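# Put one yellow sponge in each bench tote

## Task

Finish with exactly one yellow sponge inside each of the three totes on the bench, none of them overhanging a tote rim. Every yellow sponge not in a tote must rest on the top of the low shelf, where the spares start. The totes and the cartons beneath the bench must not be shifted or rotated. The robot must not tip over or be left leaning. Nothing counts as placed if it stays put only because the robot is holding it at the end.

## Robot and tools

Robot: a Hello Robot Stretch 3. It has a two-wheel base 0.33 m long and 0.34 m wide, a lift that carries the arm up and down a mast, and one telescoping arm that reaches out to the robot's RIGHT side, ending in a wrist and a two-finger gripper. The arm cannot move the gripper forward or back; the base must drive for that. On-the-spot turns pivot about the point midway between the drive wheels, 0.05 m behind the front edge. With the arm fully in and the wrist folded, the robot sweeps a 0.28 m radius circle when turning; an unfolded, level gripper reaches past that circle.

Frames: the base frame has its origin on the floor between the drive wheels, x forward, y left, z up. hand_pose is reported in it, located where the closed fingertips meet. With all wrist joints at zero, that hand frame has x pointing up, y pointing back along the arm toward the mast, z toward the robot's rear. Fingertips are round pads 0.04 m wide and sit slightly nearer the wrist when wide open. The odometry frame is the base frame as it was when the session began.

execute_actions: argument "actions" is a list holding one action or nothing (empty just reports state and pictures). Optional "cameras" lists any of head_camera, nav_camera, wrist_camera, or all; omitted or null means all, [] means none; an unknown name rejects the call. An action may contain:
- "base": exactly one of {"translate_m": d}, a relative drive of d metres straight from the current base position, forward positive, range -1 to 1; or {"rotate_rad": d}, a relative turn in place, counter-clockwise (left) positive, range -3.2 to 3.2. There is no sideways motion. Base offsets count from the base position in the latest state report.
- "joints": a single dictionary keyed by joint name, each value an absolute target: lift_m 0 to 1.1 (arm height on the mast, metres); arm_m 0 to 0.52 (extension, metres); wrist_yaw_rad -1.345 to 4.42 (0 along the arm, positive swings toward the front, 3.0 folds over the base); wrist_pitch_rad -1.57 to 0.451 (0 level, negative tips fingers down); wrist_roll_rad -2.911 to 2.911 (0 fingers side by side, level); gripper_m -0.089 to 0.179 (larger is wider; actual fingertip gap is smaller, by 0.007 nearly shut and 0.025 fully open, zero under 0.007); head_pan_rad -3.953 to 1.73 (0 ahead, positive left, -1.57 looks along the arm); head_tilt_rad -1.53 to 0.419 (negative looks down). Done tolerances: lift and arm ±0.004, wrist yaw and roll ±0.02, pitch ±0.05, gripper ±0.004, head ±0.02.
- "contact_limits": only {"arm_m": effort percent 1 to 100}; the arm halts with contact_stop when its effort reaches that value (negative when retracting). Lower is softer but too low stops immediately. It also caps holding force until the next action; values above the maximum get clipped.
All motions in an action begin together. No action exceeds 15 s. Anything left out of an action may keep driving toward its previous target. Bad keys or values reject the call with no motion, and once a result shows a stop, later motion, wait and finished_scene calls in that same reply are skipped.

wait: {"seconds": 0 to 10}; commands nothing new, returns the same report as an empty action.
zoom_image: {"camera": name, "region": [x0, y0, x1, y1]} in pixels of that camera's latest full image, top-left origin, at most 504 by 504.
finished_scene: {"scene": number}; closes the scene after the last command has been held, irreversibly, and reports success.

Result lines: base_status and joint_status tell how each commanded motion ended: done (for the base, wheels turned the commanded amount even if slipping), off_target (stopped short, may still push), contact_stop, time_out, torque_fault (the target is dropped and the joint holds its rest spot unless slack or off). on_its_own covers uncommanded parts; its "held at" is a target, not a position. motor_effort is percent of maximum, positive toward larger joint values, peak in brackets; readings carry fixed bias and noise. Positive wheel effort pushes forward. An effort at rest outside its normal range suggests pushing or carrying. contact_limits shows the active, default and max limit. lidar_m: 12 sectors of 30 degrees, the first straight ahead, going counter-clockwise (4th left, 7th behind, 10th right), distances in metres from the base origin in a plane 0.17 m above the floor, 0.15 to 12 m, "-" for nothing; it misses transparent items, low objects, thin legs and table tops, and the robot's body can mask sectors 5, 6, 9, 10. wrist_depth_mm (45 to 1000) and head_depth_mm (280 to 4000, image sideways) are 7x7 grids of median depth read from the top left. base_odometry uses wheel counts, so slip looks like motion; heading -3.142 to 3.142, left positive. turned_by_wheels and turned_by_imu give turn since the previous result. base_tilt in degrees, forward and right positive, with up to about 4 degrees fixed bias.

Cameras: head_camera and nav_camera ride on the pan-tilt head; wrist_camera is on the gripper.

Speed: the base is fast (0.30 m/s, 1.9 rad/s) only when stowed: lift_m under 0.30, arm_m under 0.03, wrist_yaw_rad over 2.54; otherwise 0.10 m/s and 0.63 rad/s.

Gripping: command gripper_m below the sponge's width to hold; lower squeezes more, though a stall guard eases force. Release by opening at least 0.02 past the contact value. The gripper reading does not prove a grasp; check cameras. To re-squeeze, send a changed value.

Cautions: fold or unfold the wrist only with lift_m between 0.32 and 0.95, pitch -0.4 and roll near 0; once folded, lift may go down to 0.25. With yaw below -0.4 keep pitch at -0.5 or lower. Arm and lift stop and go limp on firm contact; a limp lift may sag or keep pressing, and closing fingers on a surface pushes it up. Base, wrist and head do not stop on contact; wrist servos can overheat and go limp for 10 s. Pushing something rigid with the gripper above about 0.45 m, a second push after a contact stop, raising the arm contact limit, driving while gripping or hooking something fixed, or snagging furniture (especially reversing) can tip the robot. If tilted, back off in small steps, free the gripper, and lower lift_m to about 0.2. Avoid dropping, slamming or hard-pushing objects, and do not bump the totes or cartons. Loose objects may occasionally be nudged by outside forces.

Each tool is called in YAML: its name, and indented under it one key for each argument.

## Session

execute_actions:
  actions: []

Scene clock: 0.00 s.
base_odometry: x=+0.000 y=+0.000 heading=+0.000 (m, m, rad; odometry frame)
turned_by_wheels: +0.000 (rad since the last result)
turned_by_imu: +0.000 (rad since the last result)
base_tilt: forward=-2.4 right=-0.9 (deg)
lidar_m: 1.01 1.08 1.88 1.58 1.91 1.25 1.21 1.29 2.59 2.56 2.14 1.03
head_depth_mm: 1547 1549 1539 1552 1535 1060 940 / 1561 1554 1568 1543 1531 1054 940 / 1561 1574 1547 1561 1546 1057 949 / 1601 1579 1587 1583 1562 1065 958 / 1616 1602 1593 1587 1582 1068 963 / 1622 1610 1617 1598 1600 1067 971 / 1623 1618 1627 1616 1613 1077 985
base_status: not commanded
joint_positions: lift_m=+0.486 arm_m=-0.002 wrist_yaw_rad=+2.785 wrist_pitch_rad=-0.435 wrist_roll_rad=-0.003 gripper_m=+0.037 head_pan_rad=-0.003 head_tilt_rad=+0.012
joint_status: not commanded
motor_effort: left_wheel=+1 right_wheel=+0 lift_m=+26 arm_m=+1 wrist_yaw_rad=+0 wrist_pitch_rad=+5 wrist_roll_rad=+0 gripper_m=+2 head_pan_rad=+0 head_tilt_rad=+1 (%)
hand_pose: x=+0.0563 y=+0.0656 z=+0.4951 quat_wxyz=(+0.273, +0.705, +0.029, +0.654) (m; base frame)
wrist_depth_mm: - - - - - - 944 / - - - - - - 961 / - - - - - - - / - - - - - - - / 942 934 909 920 912 877 875 / 777 - 772 752 - 743 729 / 670 648 639 648 646 634 641
pictures: head_camera (sideways: a quarter turn clockwise sets it upright), nav_camera (sideways: a quarter turn counterclockwise sets it upright), wrist_camera
Images, in order (width x height): head_camera 896x504, nav_camera 672x504, wrist_camera 644x364.

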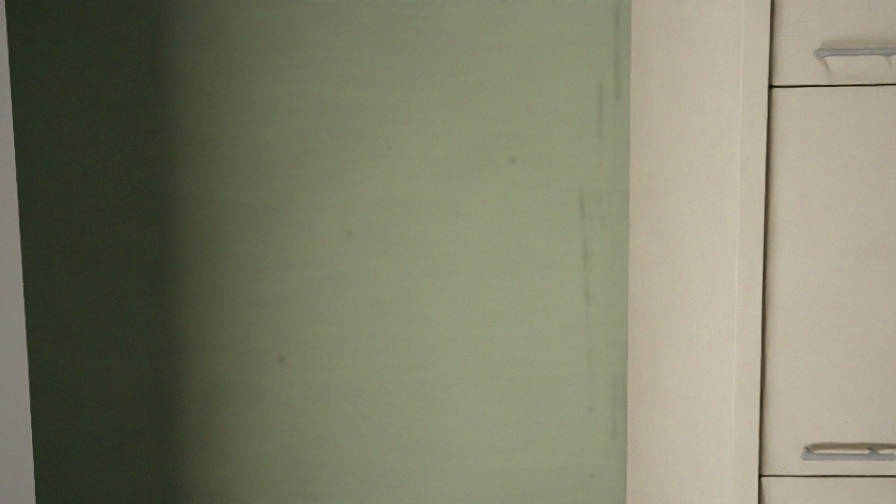

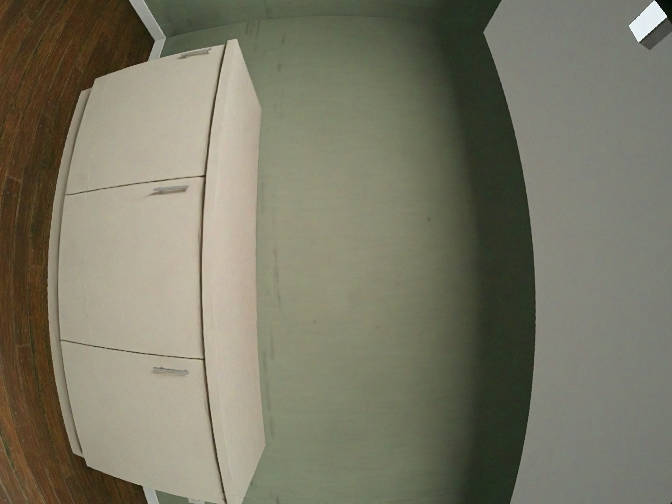

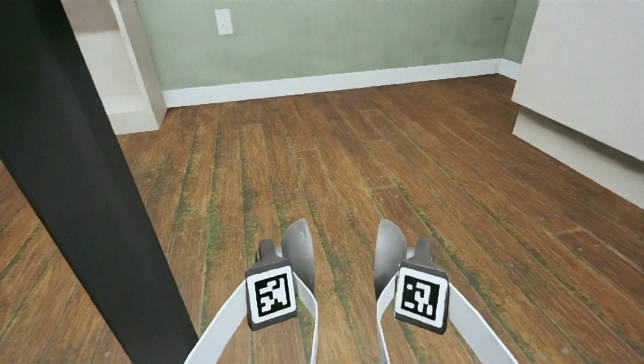

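execute_actions:
  actions:
    - {"base":{"rotate_rad":3.066},"joints":{"head_tilt_rad":-0.6,"head_pan_rad":0.3,"wrist_yaw_rad":0,"lift_m":0.9}}

execute_actions:
  actions:
    - {"base":{"translate_m":0.9},"joints":{"head_pan_rad":1.5,"head_tilt_rad":-0.4,"lift_m":1.1,"wrist_pitch_rad":-0.2,"gripper_m":0.145}}

Scene clock: 12.70 s.
base_odometry: x=+0.000 y=+0.000 heading=+3.066 (m, m, rad; odometry frame)
turned_by_wheels: +3.066 (rad since the last result)
turned_by_imu: +3.078 (rad since the last result)
base_tilt: forward=-2.3 right=-1.0 (deg)
lidar_m: 1.21 1.26 2.58 2.56 2.29 1.05 1.01 1.06 1.91 1.61 1.59 1.26
head_depth_mm: 1715 1750 2073 2138 1726 1440 1215 / 1757 1437 2158 1841 1555 1447 1214 / 1788 1295 2187 2130 1634 1450 1216 / 1848 1375 2262 1836 1678 1447 1212 / 1920 1790 2328 2014 1688 1450 1213 / 1975 1789 2421 1889 1779 1456 1210 / 2055 1781 2587 1835 1795 1442 1215
base_status: done
joint_positions: lift_m=+0.900 arm_m=-0.002 wrist_yaw_rad=+0.002 wrist_pitch_rad=-0.436 wrist_roll_rad=-0.003 gripper_m=+0.037 head_pan_rad=+0.293 head_tilt_rad=-0.592
joint_status: all done
motor_effort: left_wheel=+0(3) right_wheel=+2(4) lift_m=+33(32) arm_m=+1(1) wrist_yaw_rad=-1(3) wrist_pitch_rad=+5(5) wrist_roll_rad=+1(0) gripper_m=+1(1) head_pan_rad=+5(39) head_tilt_rad=-3(30) (%)
hand_pose: x=-0.0211 y=-0.3647 z=+0.9083 quat_wxyz=(+0.692, +0.154, -0.689, -0.152) (m; base frame)
wrist_depth_mm: - - - - - - - / - - - - - - - / - - - - - - - / - - - - - - - / - - - - - - - / - - - - - - - / - - - - - - -
pictures: head_camera (sideways: a quarter turn clockwise sets it upright), nav_camera (sideways: a quarter turn counterclockwise sets it upright), wrist_camera
Images, in order (width x height): head_camera 896x504, nav_camera 672x504, wrist_camera 644x364.

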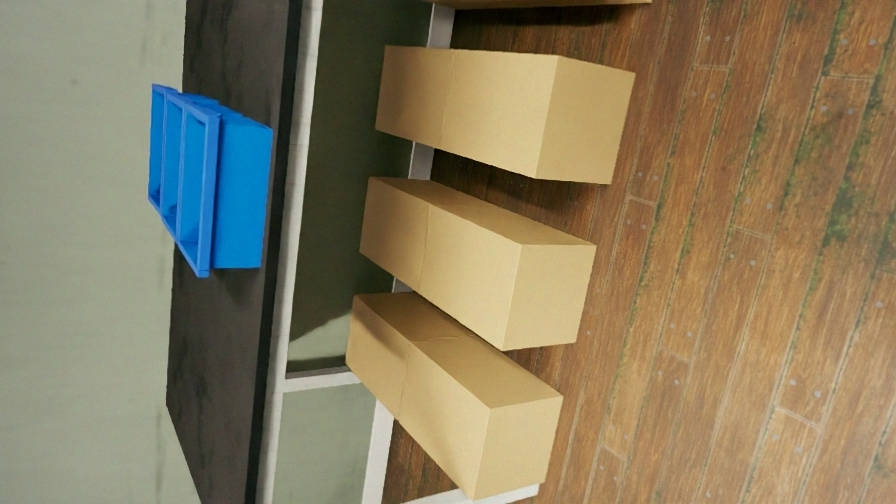

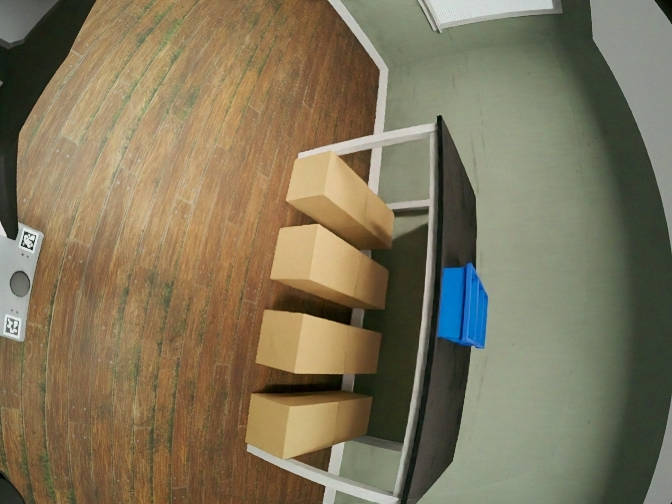

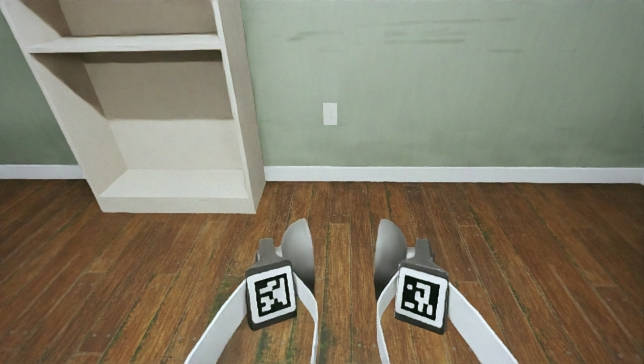

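Scene clock: 23.20 s.
base_odometry: x=-0.897 y=+0.068 heading=+3.066 (m, m, rad; odometry frame)
turned_by_wheels: +0.000 (rad since the last result)
turned_by_imu: -0.004 (rad since the last result)
base_tilt: forward=-2.5 right=-1.0 (deg)
lidar_m: 0.32 0.33 0.47 2.50 2.62 1.98 1.91 1.98 1.60 1.55 0.45 0.33
head_depth_mm: 2486 2695 2844 989 1976 1347 1162 / 2507 2637 2928 1189 1977 1340 1181 / 2449 2627 2859 3058 2228 1692 1372 / 2424 2651 2871 2984 2233 1690 1370 / 2444 2607 2778 2984 2235 1690 1364 / 2435 2594 2757 2817 2249 1701 1366 / 2378 2588 2671 2721 2259 1689 1365
base_status: done
joint_positions: lift_m=+1.099 arm_m=-0.002 wrist_yaw_rad=+0.002 wrist_pitch_rad=-0.222 wrist_roll_rad=-0.003 gripper_m=+0.145 head_pan_rad=+1.493 head_tilt_rad=-0.409
joint_status: all done
motor_effort: left_wheel=-1(3) right_wheel=+1(4) lift_m=+33(35) arm_m=+0(1) wrist_yaw_rad=-2(2) wrist_pitch_rad=+8(6) wrist_roll_rad=+0(1) gripper_m=+0(89) head_pan_rad=+5(62) head_tilt_rad=+4(20) (%)
hand_pose: x=-0.0210 y=-0.3873 z=+1.1577 quat_wxyz=(+0.704, +0.079, -0.701, -0.078) (m; base frame)
wrist_depth_mm: - - - - - - - / - - - - - - - / - - - - - - - / - - - - - - - / - - - - - - - / - - - - - - - / 434 - - - - - -
pictures: head_camera (sideways: a quarter turn clockwise sets it upright), nav_camera (sideways: a quarter turn counterclockwise sets it upright), wrist_camera
Images, in order (width x height): head_camera 896x504, nav_camera 672x504, wrist_camera 644x364.

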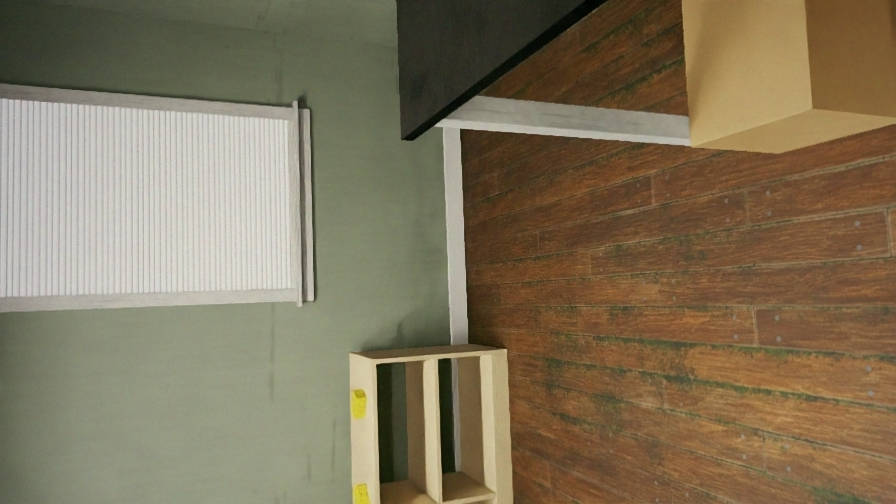

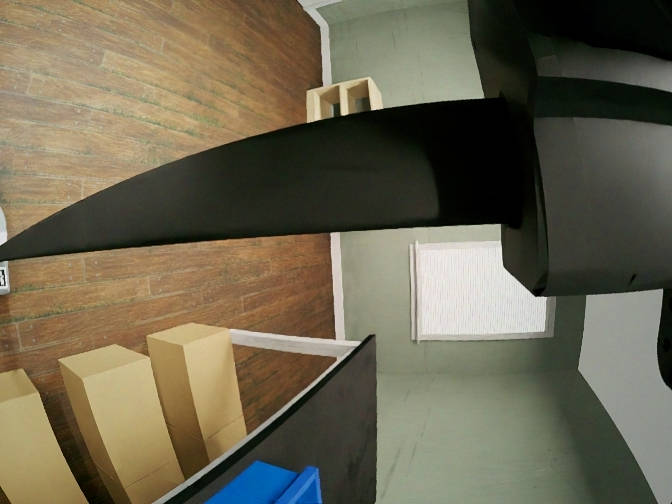

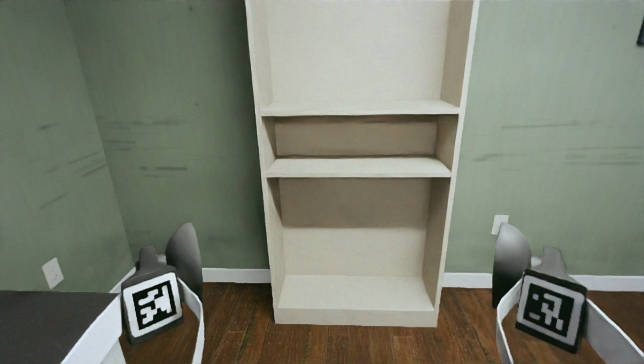

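execute_actions:
  actions:
    - {"base":{"translate_m":0.095}}
  cameras: []

execute_actions:
  actions:
    - {"base":{"rotate_rad":1.565},"joints":{"head_pan_rad":-1.57,"head_tilt_rad":-0.8,"arm_m":0.2}}
  cameras: []

execute_actions:
  actions:
    - {"base":{"translate_m":0.26},"joints":{"arm_m":0.42,"wrist_pitch_rad":-0.45}}

execute_actions:
  actions:
    - {"joints":{"wrist_pitch_rad":-0.65,"arm_m":0.44}}
  cameras: ["wrist_camera"]

Scene clock: 33.17 s.
base_odometry: x=-0.992 y=+0.075 heading=+3.066 (m, m, rad; odometry frame)
turned_by_wheels: +0.000 (rad since the last result)
turned_by_imu: -0.001 (rad since the last result)
base_tilt: forward=-2.4 right=-0.9 (deg)
lidar_m: 0.22 0.23 0.41 0.89 2.80 2.08 2.00 2.08 1.63 1.54 0.36 0.23
head_depth_mm: 2499 2603 2676 987 669 565 1172 / 2468 2727 2852 991 778 1340 1159 / 2474 2689 2855 2927 1961 1379 1282 / 2451 2628 2836 2978 2248 1691 1362 / 2459 2640 2836 2967 2252 1694 1368 / 2406 2592 2773 2819 2245 1712 1361 / 2395 2592 2713 2863 2244 1706 1369
base_status: done
joint_positions: lift_m=+1.099 arm_m=-0.002 wrist_yaw_rad=+0.002 wrist_pitch_rad=-0.222 wrist_roll_rad=-0.003 gripper_m=+0.145 head_pan_rad=+1.493 head_tilt_rad=-0.409
joint_status: not commanded
motor_effort: left_wheel=-1(2) right_wheel=+2(5) lift_m=+33(33) arm_m=+0(0) wrist_yaw_rad=-1(1) wrist_pitch_rad=+8(8) wrist_roll_rad=+1(0) gripper_m=+1(0) head_pan_rad=+5(5) head_tilt_rad=+3(4) (%)
hand_pose: x=-0.0210 y=-0.3873 z=+1.1577 quat_wxyz=(+0.704, +0.079, -0.701, -0.078) (m; base frame)
wrist_depth_mm: - - - - - - - / - - - - - - - / - - - - - - - / - - - - - - - / - - - - - - - / - - - - - - - / 435 430 - - - - -
pictures: none
No camera images: the call's "cameras" was empty. Leave "cameras" out to get every camera's image.

Scene clock: 36.60 s.
base_odometry: x=-0.992 y=+0.075 heading=-1.653 (m, m, rad; odometry frame)
turned_by_wheels: +1.565 (rad since the last result)
turned_by_imu: +1.571 (rad since the last result)
base_tilt: forward=-2.3 right=-1.0 (deg)
lidar_m: 0.87 2.67 2.08 2.00 2.08 1.63 1.55 0.36 0.23 0.22 0.23 0.41
head_depth_mm: 998 885 659 523 435 956 907 / 1000 885 658 524 435 1056 1107 / - 843 659 525 435 957 905 / 979 884 659 524 436 958 891 / 966 821 660 524 435 959 893 / 948 618 510 495 436 1218 1127 / 945 624 463 377 377 976 984
base_status: done
joint_positions: lift_m=+1.099 arm_m=+0.200 wrist_yaw_rad=+0.001 wrist_pitch_rad=-0.221 wrist_roll_rad=-0.003 gripper_m=+0.145 head_pan_rad=-1.563 head_tilt_rad=-0.790
joint_status: all done
motor_effort: left_wheel=+0(3) right_wheel=+1(6) lift_m=+33(33) arm_m=+4(4) wrist_yaw_rad=+0(1) wrist_pitch_rad=+8(8) wrist_roll_rad=+1(0) gripper_m=+1(0) head_pan_rad=-4(63) head_tilt_rad=-5(27) (%)
hand_pose: x=-0.0213 y=-0.5894 z=+1.1577 quat_wxyz=(+0.704, +0.079, -0.701, -0.078) (m; base frame)
wrist_depth_mm: 652 638 632 623 613 608 596 / 683 679 674 659 649 637 629 / 714 717 704 695 688 677 660 / 776 761 747 731 723 706 707 / 474 471 470 672 645 654 648 / 465 486 451 519 510 512 500 / 291 286 394 421 417 417 406
pictures: none
No camera images: the call's "cameras" was empty. Leave "cameras" out to get every camera's image.

Scene clock: 40.87 s.
base_odometry: x=-1.013 y=-0.184 heading=-1.653 (m, m, rad; odometry frame)
turned_by_wheels: +0.000 (rad since the last result)
turned_by_imu: -0.002 (rad since the last result)
base_tilt: forward=-2.3 right=-1.0 (deg)
lidar_m: 2.25 2.41 2.71 2.01 2.08 1.88 1.80 0.32 0.24 0.32 0.24 0.31
head_depth_mm: 965 882 593 396 350 960 892 / 957 625 462 491 350 955 890 / 946 623 462 492 351 956 919 / 963 624 460 492 352 1214 1124 / 931 624 462 493 353 956 909 / 965 665 463 491 353 956 890 / 962 889 637 385 354 961 896
base_status: done
joint_positions: lift_m=+1.099 arm_m=+0.420 wrist_yaw_rad=+0.001 wrist_pitch_rad=-0.463 wrist_roll_rad=-0.003 gripper_m=+0.145 head_pan_rad=-1.563 head_tilt_rad=-0.790
joint_status: all done
motor_effort: left_wheel=+0(0) right_wheel=+2(4) lift_m=+33(33) arm_m=+4(4) wrist_yaw_rad=+0(0) wrist_pitch_rad=+5(9) wrist_roll_rad=+0(0) gripper_m=+0(0) head_pan_rad=-5(5) head_tilt_rad=-4(4) (%)
hand_pose: x=-0.0214 y=-0.7832 z=+1.1016 quat_wxyz=(+0.690, +0.163, -0.687, -0.162) (m; base frame)
wrist_depth_mm: 448 441 435 431 426 420 413 / 484 481 475 470 462 459 451 / 540 534 524 516 511 501 495 / 570 559 554 542 533 531 520 / 462 457 453 443 438 438 429 / 385 386 270 267 264 263 365 / 334 256 308 303 303 259 312
pictures: head_camera (sideways: a quarter turn clockwise sets it upright), nav_camera (sideways: a quarter turn counterclockwise sets it upright), wrist_camera
Images, in order (width x height): head_camera 896x504, nav_camera 672x504, wrist_camera 644x364.

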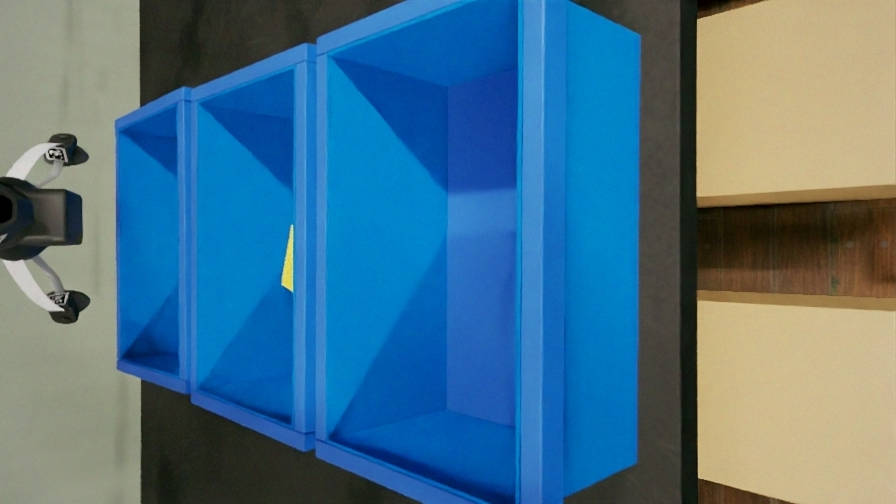

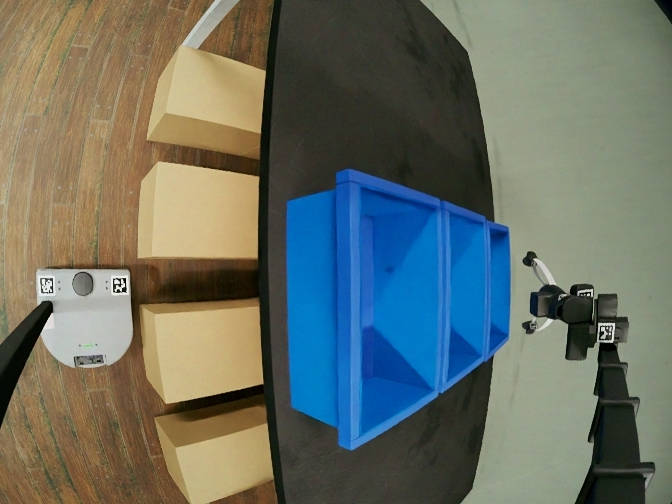

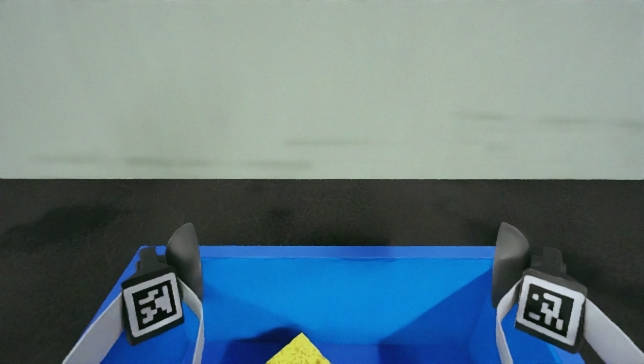

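Scene clock: 41.90 s.
base_odometry: x=-1.013 y=-0.184 heading=-1.653 (m, m, rad; odometry frame)
turned_by_wheels: +0.000 (rad since the last result)
turned_by_imu: +0.000 (rad since the last result)
base_tilt: forward=-2.3 right=-0.9 (deg)
lidar_m: 2.25 2.42 2.71 2.00 2.08 1.88 1.80 0.32 0.24 0.32 0.24 0.31
head_depth_mm: 966 885 591 395 350 958 890 / 966 624 462 491 351 957 889 / 949 624 462 492 351 955 926 / 949 625 461 494 351 1213 1129 / 946 625 461 494 353 961 904 / 960 663 464 491 353 957 890 / 965 892 635 385 354 962 893
base_status: not commanded
joint_positions: lift_m=+1.099 arm_m=+0.440 wrist_yaw_rad=+0.001 wrist_pitch_rad=-0.659 wrist_roll_rad=-0.003 gripper_m=+0.145 head_pan_rad=-1.563 head_tilt_rad=-0.790
joint_status: all done
motor_effort: left_wheel=-1(1) right_wheel=+2(2) lift_m=+33(33) arm_m=+3(4) wrist_yaw_rad=+0(1) wrist_pitch_rad=+3(6) wrist_roll_rad=+0(0) gripper_m=+0(1) head_pan_rad=-4(4) head_tilt_rad=-4(4) (%)
hand_pose: x=-0.0214 y=-0.7724 z=+1.0615 quat_wxyz=(+0.670, +0.230, -0.668, -0.229) (m; base frame)
wrist_depth_mm: 454 445 444 440 433 430 425 / 509 505 496 492 488 480 476 / 501 496 482 472 467 457 452 / 419 403 243 240 237 236 386 / 363 241 272 269 265 245 336 / 306 213 307 299 300 283 301 / 176 257 271 232 272 258 226
pictures: wrist_camera
Images, in order (width x height): wrist_camera 644x364.

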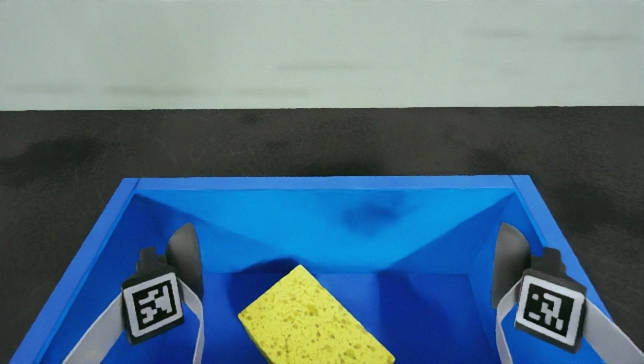

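Far has one. Check the middle, then head to the shelf.

execute_actions:
  actions:
    - {"joints":{"wrist_pitch_rad":-0.55,"arm_m":0.22}}
  cameras: []

execute_actions:
  actions:
    - {"joints":{"wrist_pitch_rad":-0.8}}
  cameras: ["wrist_camera"]

Scene clock: 49.57 s.
base_odometry: x=-1.013 y=-0.184 heading=-1.653 (m, m, rad; odometry frame)
turned_by_wheels: +0.000 (rad since the last result)
turned_by_imu: -0.001 (rad since the last result)
base_tilt: forward=-2.3 right=-0.8 (deg)
lidar_m: 2.26 2.42 2.71 2.01 2.08 1.87 1.80 0.32 0.24 0.32 0.24 0.31
head_depth_mm: 991 882 592 396 350 956 888 / 981 608 461 491 351 958 890 / - 610 462 491 352 962 925 / 951 611 462 493 352 1211 1132 / 950 612 464 493 353 958 909 / 961 665 463 493 353 956 891 / 964 884 636 384 355 962 889
base_status: not commanded
joint_positions: lift_m=+1.099 arm_m=+0.220 wrist_yaw_rad=+0.001 wrist_pitch_rad=-0.569 wrist_roll_rad=-0.003 gripper_m=+0.145 head_pan_rad=-1.563 head_tilt_rad=-0.790
joint_status: all done
motor_effort: left_wheel=-1(1) right_wheel=+2(1) lift_m=+33(33) arm_m=-3(3) wrist_yaw_rad=+0(0) wrist_pitch_rad=+6(10) wrist_roll_rad=+0(0) gripper_m=+0(1) head_pan_rad=-5(5) head_tilt_rad=-4(4) (%)
hand_pose: x=-0.0214 y=-0.5682 z=+1.0793 quat_wxyz=(+0.680, +0.199, -0.677, -0.198) (m; base frame)
wrist_depth_mm: 649 638 626 627 620 607 612 / 701 700 690 680 661 661 646 / 586 583 422 429 419 539 537 / 479 454 351 387 399 316 439 / 404 255 253 249 244 248 375 / 349 219 295 288 280 274 328 / 196 265 297 258 291 250 284
pictures: none
No camera images: the call's "cameras" was empty. Leave "cameras" out to get every camera's image.

Scene clock: 50.47 s.
base_odometry: x=-1.013 y=-0.184 heading=-1.653 (m, m, rad; odometry frame)
turned_by_wheels: +0.000 (rad since the last result)
turned_by_imu: +0.000 (rad since the last result)
base_tilt: forward=-2.3 right=-0.9 (deg)
lidar_m: 2.25 2.42 2.71 2.00 2.08 1.87 1.80 0.32 0.24 0.32 0.24 0.32
head_depth_mm: 990 883 592 396 350 959 889 / 979 635 462 491 351 965 888 / - 623 461 492 352 960 920 / 947 612 462 493 353 1209 1122 / 947 752 463 493 354 959 901 / 960 664 463 491 354 957 890 / 967 886 638 384 355 961 888
base_status: not commanded
joint_positions: lift_m=+1.099 arm_m=+0.220 wrist_yaw_rad=+0.001 wrist_pitch_rad=-0.807 wrist_roll_rad=-0.003 gripper_m=+0.145 head_pan_rad=-1.563 head_tilt_rad=-0.790
joint_status: all done
motor_effort: left_wheel=-1(2) right_wheel=+2(2) lift_m=+33(33) arm_m=-3(3) wrist_yaw_rad=+0(0) wrist_pitch_rad=+3(5) wrist_roll_rad=+0(0) gripper_m=+1(0) head_pan_rad=-5(4) head_tilt_rad=-4(4) (%)
hand_pose: x=-0.0215 y=-0.5251 z=+1.0358 quat_wxyz=(+0.652, +0.278, -0.649, -0.277) (m; base frame)
wrist_depth_mm: 545 532 386 395 391 458 483 / 466 295 254 252 248 257 415 / 401 237 239 234 229 222 367 / 348 248 292 285 279 230 325 / 189 243 306 260 298 248 282 / 185 221 239 240 273 270 159 / 181 248 245 244 250 240 150
pictures: wrist_camera
Images, in order (width x height): wrist_camera 644x364.

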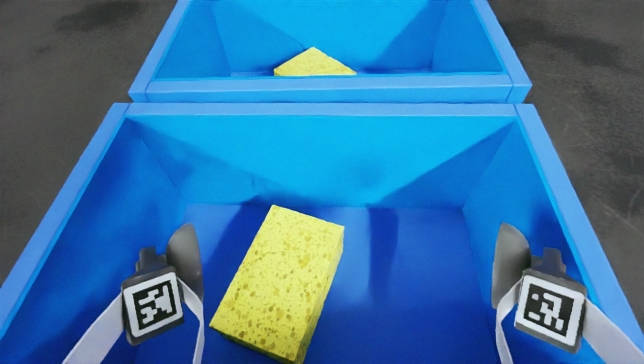

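execute_actions:
  actions:
    - {"base":{"rotate_rad":0.1},"joints":{"wrist_pitch_rad":-0.4,"head_pan_rad":0.2}}
  cameras: []

execute_actions:
  actions:
    - {"base":{"translate_m":1},"joints":{"arm_m":0.0}}
  cameras: ["nav_camera"]

execute_actions:
  actions:
    - {"base":{"translate_m":0.75},"joints":{"wrist_pitch_rad":-1.0,"lift_m":0.87,"gripper_m":0.175,"head_pan_rad":0.4}}
  cameras: ["head_camera"]

Scene clock: 67.93 s.
base_odometry: x=-1.013 y=-0.184 heading=-1.553 (m, m, rad; odometry frame)
turned_by_wheels: +0.100 (rad since the last result)
turned_by_imu: +0.100 (rad since the last result)
base_tilt: forward=-2.3 right=-1.1 (deg)
lidar_m: 2.26 2.42 2.04 2.00 2.15 1.87 0.64 0.29 0.24 0.25 0.24 0.35
head_depth_mm: 2195 2454 2269 1822 1495 1135 1124 / 2244 2547 2261 1811 1495 1289 1128 / 2236 2498 2262 1806 1493 1286 1125 / 2288 2506 2268 1799 1501 1291 1124 / 2320 2482 2271 1822 1497 1290 1127 / 2409 2606 2267 1792 1499 1284 1127 / 2502 2699 2271 1824 1518 1284 1131
base_status: done
joint_positions: lift_m=+1.099 arm_m=+0.220 wrist_yaw_rad=+0.001 wrist_pitch_rad=-0.421 wrist_roll_rad=-0.003 gripper_m=+0.145 head_pan_rad=+0.193 head_tilt_rad=-0.790
joint_status: all done
motor_effort: left_wheel=-1(6) right_wheel=+2(4) lift_m=+33(33) arm_m=-3(2) wrist_yaw_rad=-1(0) wrist_pitch_rad=+8(7) wrist_roll_rad=+0(0) gripper_m=+1(0) head_pan_rad=+5(64) head_tilt_rad=-4(4) (%)
hand_pose: x=-0.0213 y=-0.5892 z=+1.1108 quat_wxyz=(+0.693, +0.149, -0.690, -0.148) (m; base frame)
wrist_depth_mm: 683 665 636 611 594 570 557 / 762 728 698 665 644 617 593 / 798 782 750 713 685 667 640 / 611 609 598 436 423 400 559 / 489 487 443 450 430 425 439 / 406 417 258 250 253 252 273 / 349 335 266 271 250 237 228
pictures: none
No camera images: the call's "cameras" was empty. Leave "cameras" out to get every camera's image.

Scene clock: 79.43 s.
base_odometry: x=-0.995 y=-1.184 heading=-1.553 (m, m, rad; odometry frame)
turned_by_wheels: +0.000 (rad since the last result)
turned_by_imu: -0.005 (rad since the last result)
base_tilt: forward=-2.2 right=-1.0 (deg)
lidar_m: 1.26 1.50 2.52 1.98 2.04 2.83 0.92 0.42 0.36 0.97 1.32 1.68
head_depth_mm: 1337 1528 1753 1802 1510 1286 1120 / 1385 1577 1825 1790 1490 1290 1125 / 1417 1565 1713 1756 1506 1284 1124 / 1453 1591 1665 1752 1506 1279 1132 / 1516 1615 1798 1777 1506 1286 1134 / 1562 1544 1726 1819 1491 1289 1133 / 1604 1696 1875 1801 1508 1284 1127
base_status: done
joint_positions: lift_m=+1.099 arm_m=+0.000 wrist_yaw_rad=+0.001 wrist_pitch_rad=-0.420 wrist_roll_rad=-0.003 gripper_m=+0.145 head_pan_rad=+0.193 head_tilt_rad=-0.790
joint_status: all done
motor_effort: left_wheel=-1(2) right_wheel=+1(6) lift_m=+33(33) arm_m=-3(3) wrist_yaw_rad=+0(0) wrist_pitch_rad=+7(8) wrist_roll_rad=+0(0) gripper_m=-1(1) head_pan_rad=+5(5) head_tilt_rad=-5(4) (%)
hand_pose: x=-0.0213 y=-0.3694 z=+1.1110 quat_wxyz=(+0.693, +0.148, -0.690, -0.147) (m; base frame)
wrist_depth_mm: - 977 944 897 857 842 798 / - - - 957 945 894 866 / - - - - 875 759 741 / - - - - 648 571 571 / - - - - - 467 459 / - - - - - 392 386 / - - - - - 334 326
pictures: nav_camera (sideways: a quarter turn counterclockwise sets it upright)
Images, in order (width x height): nav_camera 672x504.

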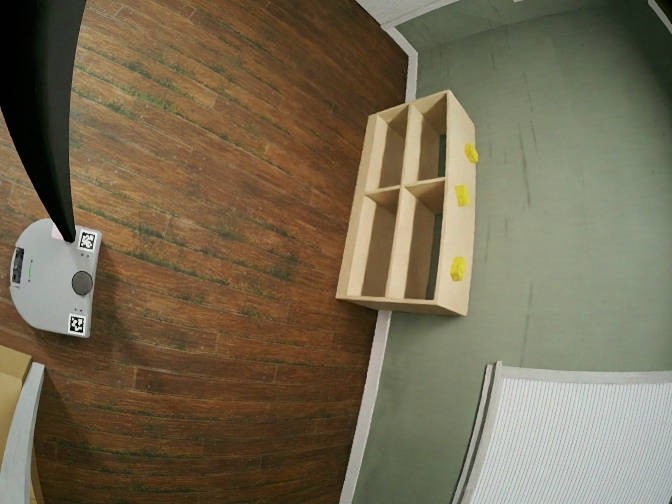

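Scene clock: 88.17 s.
base_odometry: x=-0.982 y=-1.934 heading=-1.553 (m, m, rad; odometry frame)
turned_by_wheels: +0.000 (rad since the last result)
turned_by_imu: -0.003 (rad since the last result)
base_tilt: forward=-2.4 right=-0.9 (deg)
lidar_m: 0.52 0.97 0.91 2.43 2.49 2.90 1.14 0.94 1.33 1.31 1.19 0.92
head_depth_mm: 740 827 947 1098 1308 1282 1124 / 777 869 1005 1081 1398 1296 1120 / 812 921 1066 954 905 1242 1129 / 857 977 1112 916 1048 1232 1131 / 904 1037 1158 952 1133 1267 1133 / 956 1107 1199 1013 1309 1288 1121 / 1014 1183 1200 1041 1389 1294 1131
base_status: done
joint_positions: lift_m=+0.870 arm_m=+0.000 wrist_yaw_rad=+0.001 wrist_pitch_rad=-1.004 wrist_roll_rad=-0.003 gripper_m=+0.175 head_pan_rad=+0.393 head_tilt_rad=-0.790
joint_status: all done
motor_effort: left_wheel=-1(2) right_wheel=+1(4) lift_m=+19(32) arm_m=-2(3) wrist_yaw_rad=-1(0) wrist_pitch_rad=+2(5) wrist_roll_rad=+1(0) gripper_m=+2(91) head_pan_rad=+5(27) head_tilt_rad=-4(4) (%)
hand_pose: x=-0.0215 y=-0.2624 z=+0.7799 quat_wxyz=(+0.621, +0.341, -0.618, -0.340) (m; base frame)
wrist_depth_mm: 937 - - - - - - / 955 - - - - - - / 966 - - - - - - / 981 - - - - - 992 / 968 - 975 966 950 935 930 / 920 - 925 897 879 883 892 / 894 857 855 849 844 828 -
pictures: head_camera (sideways: a quarter turn clockwise sets it upright)
Images, in order (width x height): head_camera 896x504.

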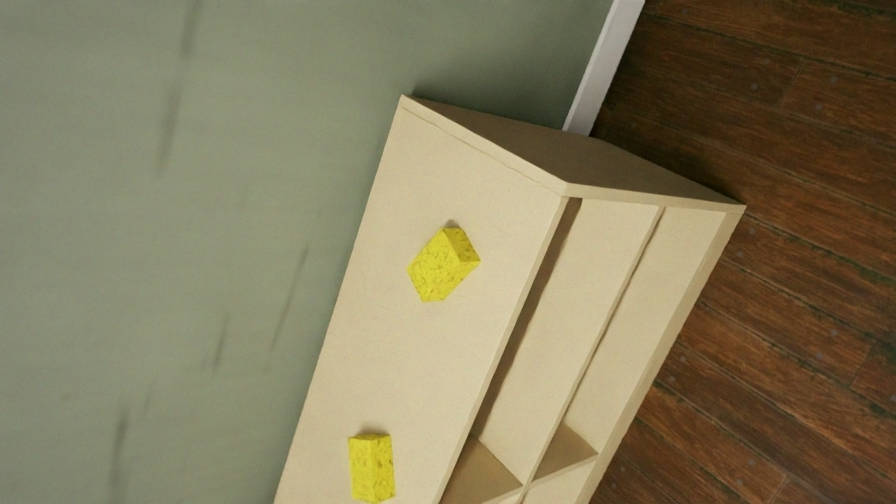

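execute_actions:
  actions:
    - {"base":{"rotate_rad":1.905},"joints":{"head_pan_rad":-1.57,"arm_m":0.45,"lift_m":0.79,"wrist_yaw_rad":0.7}}
  cameras: ["head_camera","wrist_camera"]

Scene clock: 105.00 s.
base_odometry: x=-0.982 y=-1.934 heading=+0.352 (m, m, rad; odometry frame)
turned_by_wheels: +1.905 (rad since the last result)
turned_by_imu: +1.912 (rad since the last result)
base_tilt: forward=-2.3 right=-1.0 (deg)
lidar_m: 2.22 2.39 2.36 0.94 1.17 1.31 1.32 0.98 0.91 0.52 0.91 1.46
head_depth_mm: 741 830 952 1078 - - - / 770 872 954 1109 1402 1282 1124 / 804 900 - 956 984 1250 1120 / 841 964 1076 911 1051 1240 1126 / 885 1024 1140 926 1131 1262 1127 / 926 1071 1185 983 1192 1284 1127 / 979 1142 1206 1028 1352 1285 1125
base_status: done
joint_positions: lift_m=+0.790 arm_m=+0.450 wrist_yaw_rad=+0.699 wrist_pitch_rad=-1.005 wrist_roll_rad=-0.003 gripper_m=+0.175 head_pan_rad=-1.563 head_tilt_rad=-0.790
joint_status: all done
motor_effort: left_wheel=-1(4) right_wheel=+1(5) lift_m=+19(20) arm_m=+4(5) wrist_yaw_rad=+1(3) wrist_pitch_rad=+2(2) wrist_roll_rad=+0(0) gripper_m=+0(1) head_pan_rad=-5(62) head_tilt_rad=-4(4) (%)
hand_pose: x=+0.0537 y=-0.6843 z=+0.6998 quat_wxyz=(+0.700, +0.532, -0.464, -0.107) (m; base frame)
wrist_depth_mm: - 373 357 353 348 348 305 / - - 330 324 318 315 315 / - - 304 300 295 291 292 / 953 958 281 275 267 271 267 / 915 909 262 254 217 255 252 / 849 - 248 239 201 239 237 / 806 786 235 229 225 226 -
pictures: head_camera (sideways: a quarter turn clockwise sets it upright), wrist_camera
Images, in order (width x height): head_camera 896x504, wrist_camera 644x364.

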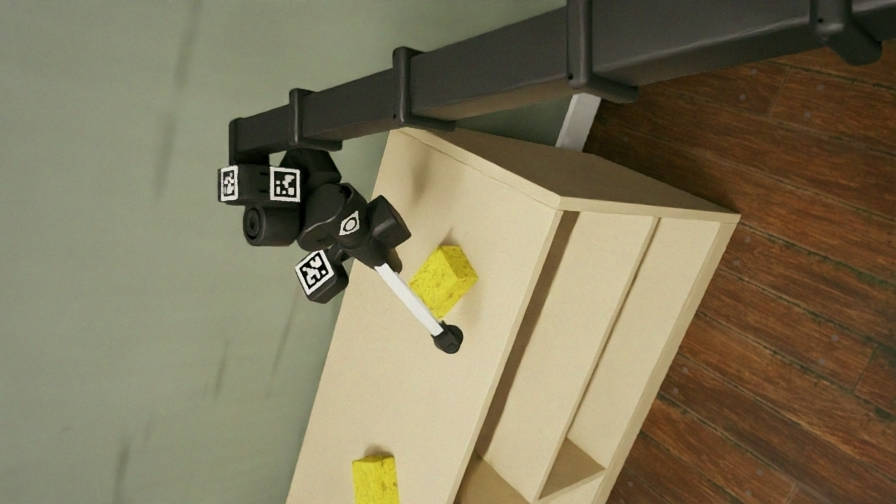

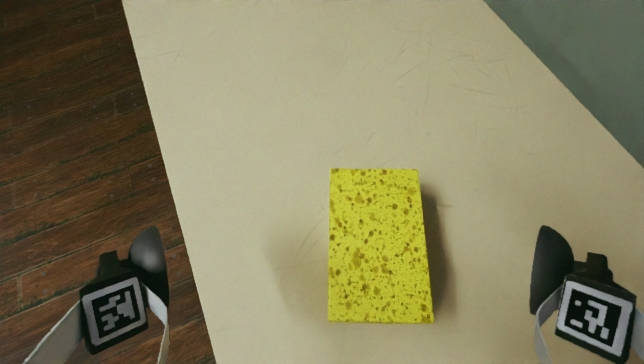

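execute_actions:
  actions:
    - {"joints":{"arm_m":0.48,"lift_m":0.727,"gripper_m":0.13}}
  cameras: ["wrist_camera"]

execute_actions:
  actions:
    - {"joints":{"gripper_m":0.02}}
  cameras: ["wrist_camera"]

execute_actions:
  actions:
    - {"joints":{"lift_m":0.76}}
  cameras: ["wrist_camera"]

Scene clock: 111.87 s.
base_odometry: x=-0.982 y=-1.934 heading=+0.352 (m, m, rad; odometry frame)
turned_by_wheels: +0.000 (rad since the last result)
turned_by_imu: +0.000 (rad since the last result)
base_tilt: forward=-2.4 right=-0.9 (deg)
lidar_m: 2.22 2.39 2.36 0.94 1.17 1.31 1.33 0.97 0.91 0.52 0.91 1.46
head_depth_mm: 743 834 950 1108 1288 - - / 772 872 980 - 1432 1273 1129 / 806 915 - 955 988 1267 1126 / 842 962 1079 903 1049 1230 1124 / 885 1011 1138 936 1129 1264 1127 / 928 1080 1183 984 1188 1290 1128 / 980 1146 1196 1023 1354 1297 1125
base_status: not commanded
joint_positions: lift_m=+0.727 arm_m=+0.480 wrist_yaw_rad=+0.699 wrist_pitch_rad=-1.005 wrist_roll_rad=-0.003 gripper_m=+0.130 head_pan_rad=-1.563 head_tilt_rad=-0.790
joint_status: all done
motor_effort: left_wheel=-1(0) right_wheel=+2(1) lift_m=+19(19) arm_m=+4(5) wrist_yaw_rad=+1(1) wrist_pitch_rad=+2(2) wrist_roll_rad=+1(1) gripper_m=+0(89) head_pan_rad=-5(5) head_tilt_rad=-4(4) (%)
hand_pose: x=+0.0537 y=-0.7143 z=+0.6368 quat_wxyz=(+0.700, +0.532, -0.464, -0.108) (m; base frame)
wrist_depth_mm: - 274 271 264 262 257 268 / - 253 247 243 239 237 234 / 958 233 228 226 223 219 216 / 900 216 212 161 164 204 201 / 845 203 199 150 152 193 188 / 791 191 186 141 143 - 178 / 748 175 175 133 132 168 167
pictures: wrist_camera
Images, in order (width x height): wrist_camera 644x364.

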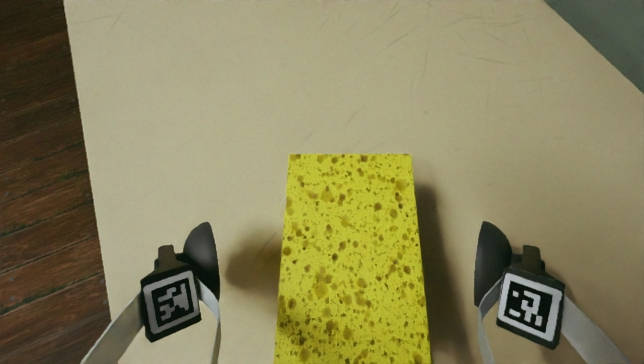

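Scene clock: 113.47 s.
base_odometry: x=-0.982 y=-1.934 heading=+0.352 (m, m, rad; odometry frame)
turned_by_wheels: +0.000 (rad since the last result)
turned_by_imu: +0.000 (rad since the last result)
base_tilt: forward=-2.3 right=-0.9 (deg)
lidar_m: 2.22 2.40 2.36 0.94 1.17 1.31 1.33 0.98 0.91 0.52 0.91 1.46
head_depth_mm: 742 835 950 1111 1293 - - / 772 875 982 - 1427 1275 1118 / 807 915 - 956 983 1261 1124 / 841 961 1081 900 1053 1232 1130 / 884 1018 1136 933 1130 1263 1131 / 928 1079 1182 984 1190 1284 1125 / 978 1145 1198 1029 1344 1286 1134
base_status: not commanded
joint_positions: lift_m=+0.727 arm_m=+0.480 wrist_yaw_rad=+0.699 wrist_pitch_rad=-1.005 wrist_roll_rad=-0.003 gripper_m=+0.021 head_pan_rad=-1.563 head_tilt_rad=-0.790
joint_status: all done
motor_effort: left_wheel=+0(1) right_wheel=+2(2) lift_m=+19(19) arm_m=+4(4) wrist_yaw_rad=+1(1) wrist_pitch_rad=+2(2) wrist_roll_rad=+0(0) gripper_m=-18(97) head_pan_rad=-4(4) head_tilt_rad=-4(4) (%)
hand_pose: x=+0.0537 y=-0.7143 z=+0.6368 quat_wxyz=(+0.700, +0.532, -0.464, -0.108) (m; base frame)
wrist_depth_mm: - 274 271 265 260 256 268 / - 251 247 243 240 235 233 / 976 232 229 226 222 219 216 / 904 215 211 157 200 204 201 / 848 201 200 147 148 191 189 / 793 188 188 138 137 180 177 / 743 180 172 130 132 168 167
pictures: wrist_camera
Images, in order (width x height): wrist_camera 644x364.

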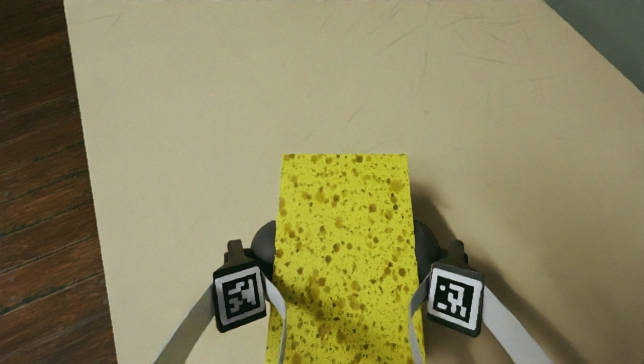

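Scene clock: 114.57 s.
base_odometry: x=-0.982 y=-1.934 heading=+0.352 (m, m, rad; odometry frame)
turned_by_wheels: +0.000 (rad since the last result)
turned_by_imu: +0.000 (rad since the last result)
base_tilt: forward=-2.4 right=-0.9 (deg)
lidar_m: 2.22 2.40 2.36 0.94 1.17 1.31 1.33 0.97 0.91 0.52 0.90 1.46
head_depth_mm: 741 834 950 1094 1243 - - / 774 871 970 - 1426 1276 1122 / 803 907 - 953 985 1255 1127 / 842 962 1094 898 1054 1232 1127 / 879 1016 1138 926 1129 1261 1124 / 932 1076 1177 978 1191 1288 1124 / 979 1141 1196 1031 1343 1284 1130
base_status: not commanded
joint_positions: lift_m=+0.760 arm_m=+0.480 wrist_yaw_rad=+0.699 wrist_pitch_rad=-1.006 wrist_roll_rad=-0.003 gripper_m=+0.021 head_pan_rad=-1.563 head_tilt_rad=-0.790
joint_status: all done
motor_effort: left_wheel=+0(1) right_wheel=+1(2) lift_m=+33(35) arm_m=+4(3) wrist_yaw_rad=+1(1) wrist_pitch_rad=+2(2) wrist_roll_rad=+0(1) gripper_m=-17(17) head_pan_rad=-5(5) head_tilt_rad=-4(4) (%)
hand_pose: x=+0.0536 y=-0.7143 z=+0.6691 quat_wxyz=(+0.700, +0.532, -0.464, -0.108) (m; base frame)
wrist_depth_mm: - 320 315 310 304 307 279 / - 295 289 284 280 275 283 / - 272 267 263 260 256 256 / 941 254 248 157 235 238 235 / 871 239 233 147 148 224 220 / 821 225 220 138 137 211 207 / 764 745 202 130 132 197 195
pictures: wrist_camera
Images, in order (width x height): wrist_camera 644x364.

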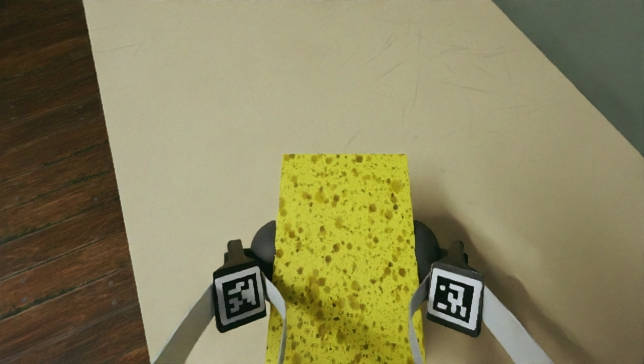

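execute_actions:
  actions:
    - {"base":{"rotate_rad":-2.0},"joints":{"arm_m":0.16,"lift_m":1.1,"wrist_yaw_rad":0}}
  cameras: []

execute_actions:
  actions:
    - {"base":{"translate_m":-0.74},"joints":{"wrist_pitch_rad":-0.25}}
  cameras: []

execute_actions:
  actions:
    - {"base":{"translate_m":-1}}
  cameras: []

execute_actions:
  actions:
    - {"joints":{"wrist_pitch_rad":-0.6}}

Scene clock: 127.60 s.
base_odometry: x=-0.982 y=-1.934 heading=-1.648 (m, m, rad; odometry frame)
turned_by_wheels: -2.000 (rad since the last result)
turned_by_imu: -2.010 (rad since the last result)
base_tilt: forward=-2.3 right=-1.0 (deg)
lidar_m: 0.61 0.52 0.91 2.42 2.30 2.61 1.55 0.94 1.27 1.31 1.29 0.95
head_depth_mm: - 1256 1484 1702 1494 1284 1122 / - 1261 1475 1706 1502 1288 1125 / - - 435 1693 1505 1291 1122 / 1096 1249 452 1719 1498 1279 1138 / 1110 1267 1481 1727 1498 1295 1129 / 1105 1268 1483 1711 1498 1286 1130 / 1106 1263 1475 1717 1509 1295 1127
base_status: done
joint_positions: lift_m=+1.099 arm_m=+0.160 wrist_yaw_rad=+0.001 wrist_pitch_rad=-1.006 wrist_roll_rad=-0.003 gripper_m=+0.021 head_pan_rad=-1.563 head_tilt_rad=-0.790
joint_status: all done
motor_effort: left_wheel=+2(5) right_wheel=-2(6) lift_m=+33(33) arm_m=-2(4) wrist_yaw_rad=-1(1) wrist_pitch_rad=+2(2) wrist_roll_rad=+0(1) gripper_m=-18(18) head_pan_rad=-5(4) head_tilt_rad=-4(4) (%)
hand_pose: x=-0.0214 y=-0.4221 z=+1.0082 quat_wxyz=(+0.621, +0.342, -0.618, -0.340) (m; base frame)
wrist_depth_mm: - - - - - - - / - - - - - - - / - - - - - - - / - - - 157 - - - / - - - 147 148 - - / - - - 138 137 - - / - - - 130 132 - -
pictures: none
No camera images: the call's "cameras" was empty. Leave "cameras" out to get every camera's image.

Scene clock: 136.23 s.
base_odometry: x=-0.925 y=-1.196 heading=-1.648 (m, m, rad; odometry frame)
turned_by_wheels: +0.000 (rad since the last result)
turned_by_imu: +0.003 (rad since the last result)
base_tilt: forward=-2.3 right=-0.9 (deg)
lidar_m: 1.25 1.45 1.84 1.93 1.91 2.61 1.58 0.55 0.42 0.42 1.36 1.71
head_depth_mm: - 883 658 539 1184 1015 1088 / - 883 659 540 645 995 1090 / - 844 1345 1512 1434 1202 1105 / 1057 1295 1470 1713 1507 1287 1132 / 1109 1269 1480 1721 1506 1280 1123 / 1109 1275 1479 1718 1519 1288 1126 / 1112 1268 1480 1713 1505 1293 1127
base_status: done
joint_positions: lift_m=+1.099 arm_m=+0.160 wrist_yaw_rad=+0.001 wrist_pitch_rad=-0.274 wrist_roll_rad=-0.003 gripper_m=+0.021 head_pan_rad=-1.563 head_tilt_rad=-0.790
joint_status: all done
motor_effort: left_wheel=+2(2) right_wheel=-1(6) lift_m=+33(33) arm_m=-2(2) wrist_yaw_rad=-1(1) wrist_pitch_rad=+9(7) wrist_roll_rad=+0(0) gripper_m=-16(16) head_pan_rad=-5(5) head_tilt_rad=-4(4) (%)
hand_pose: x=-0.0212 y=-0.5454 z=+1.1450 quat_wxyz=(+0.702, +0.097, -0.699, -0.096) (m; base frame)
wrist_depth_mm: 839 825 822 807 797 784 777 / 904 885 869 852 853 820 825 / 959 934 929 918 908 881 873 / - - - 157 698 781 779 / - - - 146 148 591 588 / - - - 139 137 467 463 / - - - 130 132 388 387
pictures: none
No camera images: the call's "cameras" was empty. Leave "cameras" out to get every camera's image.

Scene clock: 147.47 s.
base_odometry: x=-0.848 y=-0.199 heading=-1.648 (m, m, rad; odometry frame)
turned_by_wheels: +0.000 (rad since the last result)
turned_by_imu: +0.004 (rad since the last result)
base_tilt: forward=-2.3 right=-0.9 (deg)
lidar_m: 2.64 2.36 1.91 1.84 1.91 2.18 1.82 0.67 0.40 0.40 0.40 0.67
head_depth_mm: - 886 591 538 1428 1022 1106 / - 627 512 504 1192 1016 1088 / - 571 585 505 1217 1038 1087 / 1050 580 585 505 1503 1282 1125 / 1055 711 586 505 1185 1033 1082 / 1103 675 482 507 1191 1022 1086 / 1105 885 635 541 1434 1059 1107
base_status: done
joint_positions: lift_m=+1.099 arm_m=+0.160 wrist_yaw_rad=+0.001 wrist_pitch_rad=-0.274 wrist_roll_rad=-0.003 gripper_m=+0.021 head_pan_rad=-1.563 head_tilt_rad=-0.790
joint_status: not commanded
motor_effort: left_wheel=+1(1) right_wheel=-1(4) lift_m=+33(33) arm_m=-2(2) wrist_yaw_rad=-1(1) wrist_pitch_rad=+9(9) wrist_roll_rad=+0(0) gripper_m=-18(16) head_pan_rad=-5(5) head_tilt_rad=-4(4) (%)
hand_pose: x=-0.0212 y=-0.5454 z=+1.1450 quat_wxyz=(+0.702, +0.097, -0.699, -0.096) (m; base frame)
wrist_depth_mm: 850 820 823 804 800 779 778 / 903 888 874 862 838 823 814 / 961 934 922 917 902 881 859 / 857 836 776 157 457 779 777 / 624 616 451 147 148 590 585 / 495 485 332 138 137 472 465 / 405 388 249 130 132 263 388
pictures: none
No camera images: the call's "cameras" was empty. Leave "cameras" out to get every camera's image.

Scene clock: 148.47 s.
base_odometry: x=-0.848 y=-0.199 heading=-1.648 (m, m, rad; odometry frame)
turned_by_wheels: +0.000 (rad since the last result)
turned_by_imu: +0.000 (rad since the last result)
base_tilt: forward=-2.3 right=-1.0 (deg)
lidar_m: 2.65 2.36 1.90 1.84 1.90 2.19 1.82 0.67 0.40 0.40 0.40 0.67
head_depth_mm: - 880 594 538 1428 1020 1110 / - 624 512 504 1190 1018 1090 / - - 461 505 1215 1041 1084 / 1051 - 462 504 1495 1283 1123 / 1050 709 585 506 1187 1040 1087 / 1105 677 482 505 1191 1012 1085 / 1099 883 637 541 1445 1062 1109
base_status: not commanded
joint_positions: lift_m=+1.099 arm_m=+0.160 wrist_yaw_rad=+0.001 wrist_pitch_rad=-0.611 wrist_roll_rad=-0.003 gripper_m=+0.021 head_pan_rad=-1.563 head_tilt_rad=-0.790
joint_status: all done
motor_effort: left_wheel=+2(1) right_wheel=-1(1) lift_m=+33(33) arm_m=-2(2) wrist_yaw_rad=-1(1) wrist_pitch_rad=+4(10) wrist_roll_rad=+0(0) gripper_m=-17(17) head_pan_rad=-4(5) head_tilt_rad=-4(4) (%)
hand_pose: x=-0.0213 y=-0.5013 z=+1.0707 quat_wxyz=(+0.676, +0.214, -0.673, -0.212) (m; base frame)
wrist_depth_mm: 869 850 815 575 580 785 782 / 690 676 424 417 407 618 613 / 542 539 433 450 438 484 492 / 453 422 273 157 242 268 417 / 383 260 275 147 148 241 359 / 328 242 320 138 137 218 308 / 185 230 283 130 132 254 178
pictures: head_camera (sideways: a quarter turn clockwise sets it upright), nav_camera (sideways: a quarter turn counterclockwise sets it upright), wrist_camera
Images, in order (width x height): head_camera 896x504, nav_camera 672x504, wrist_camera 644x364.

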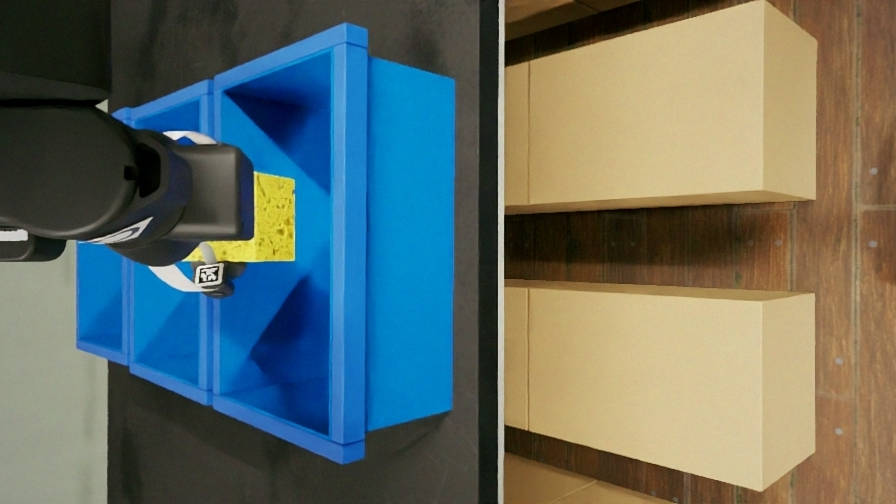

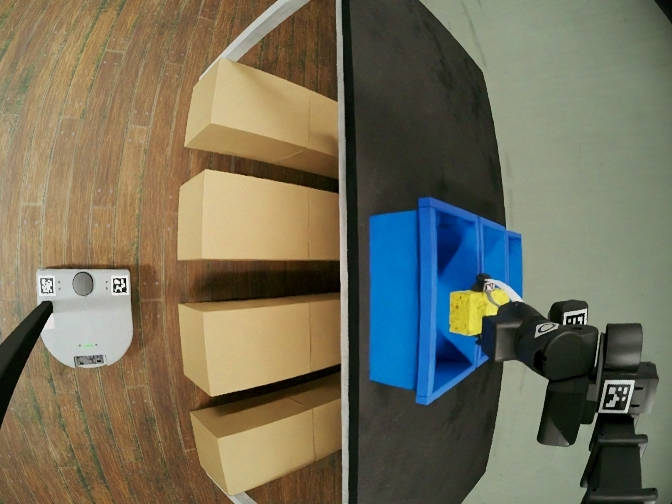

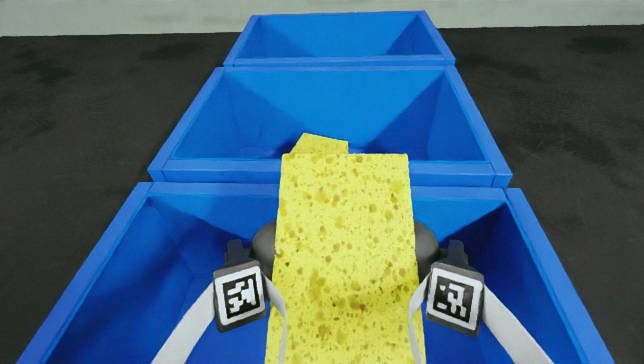

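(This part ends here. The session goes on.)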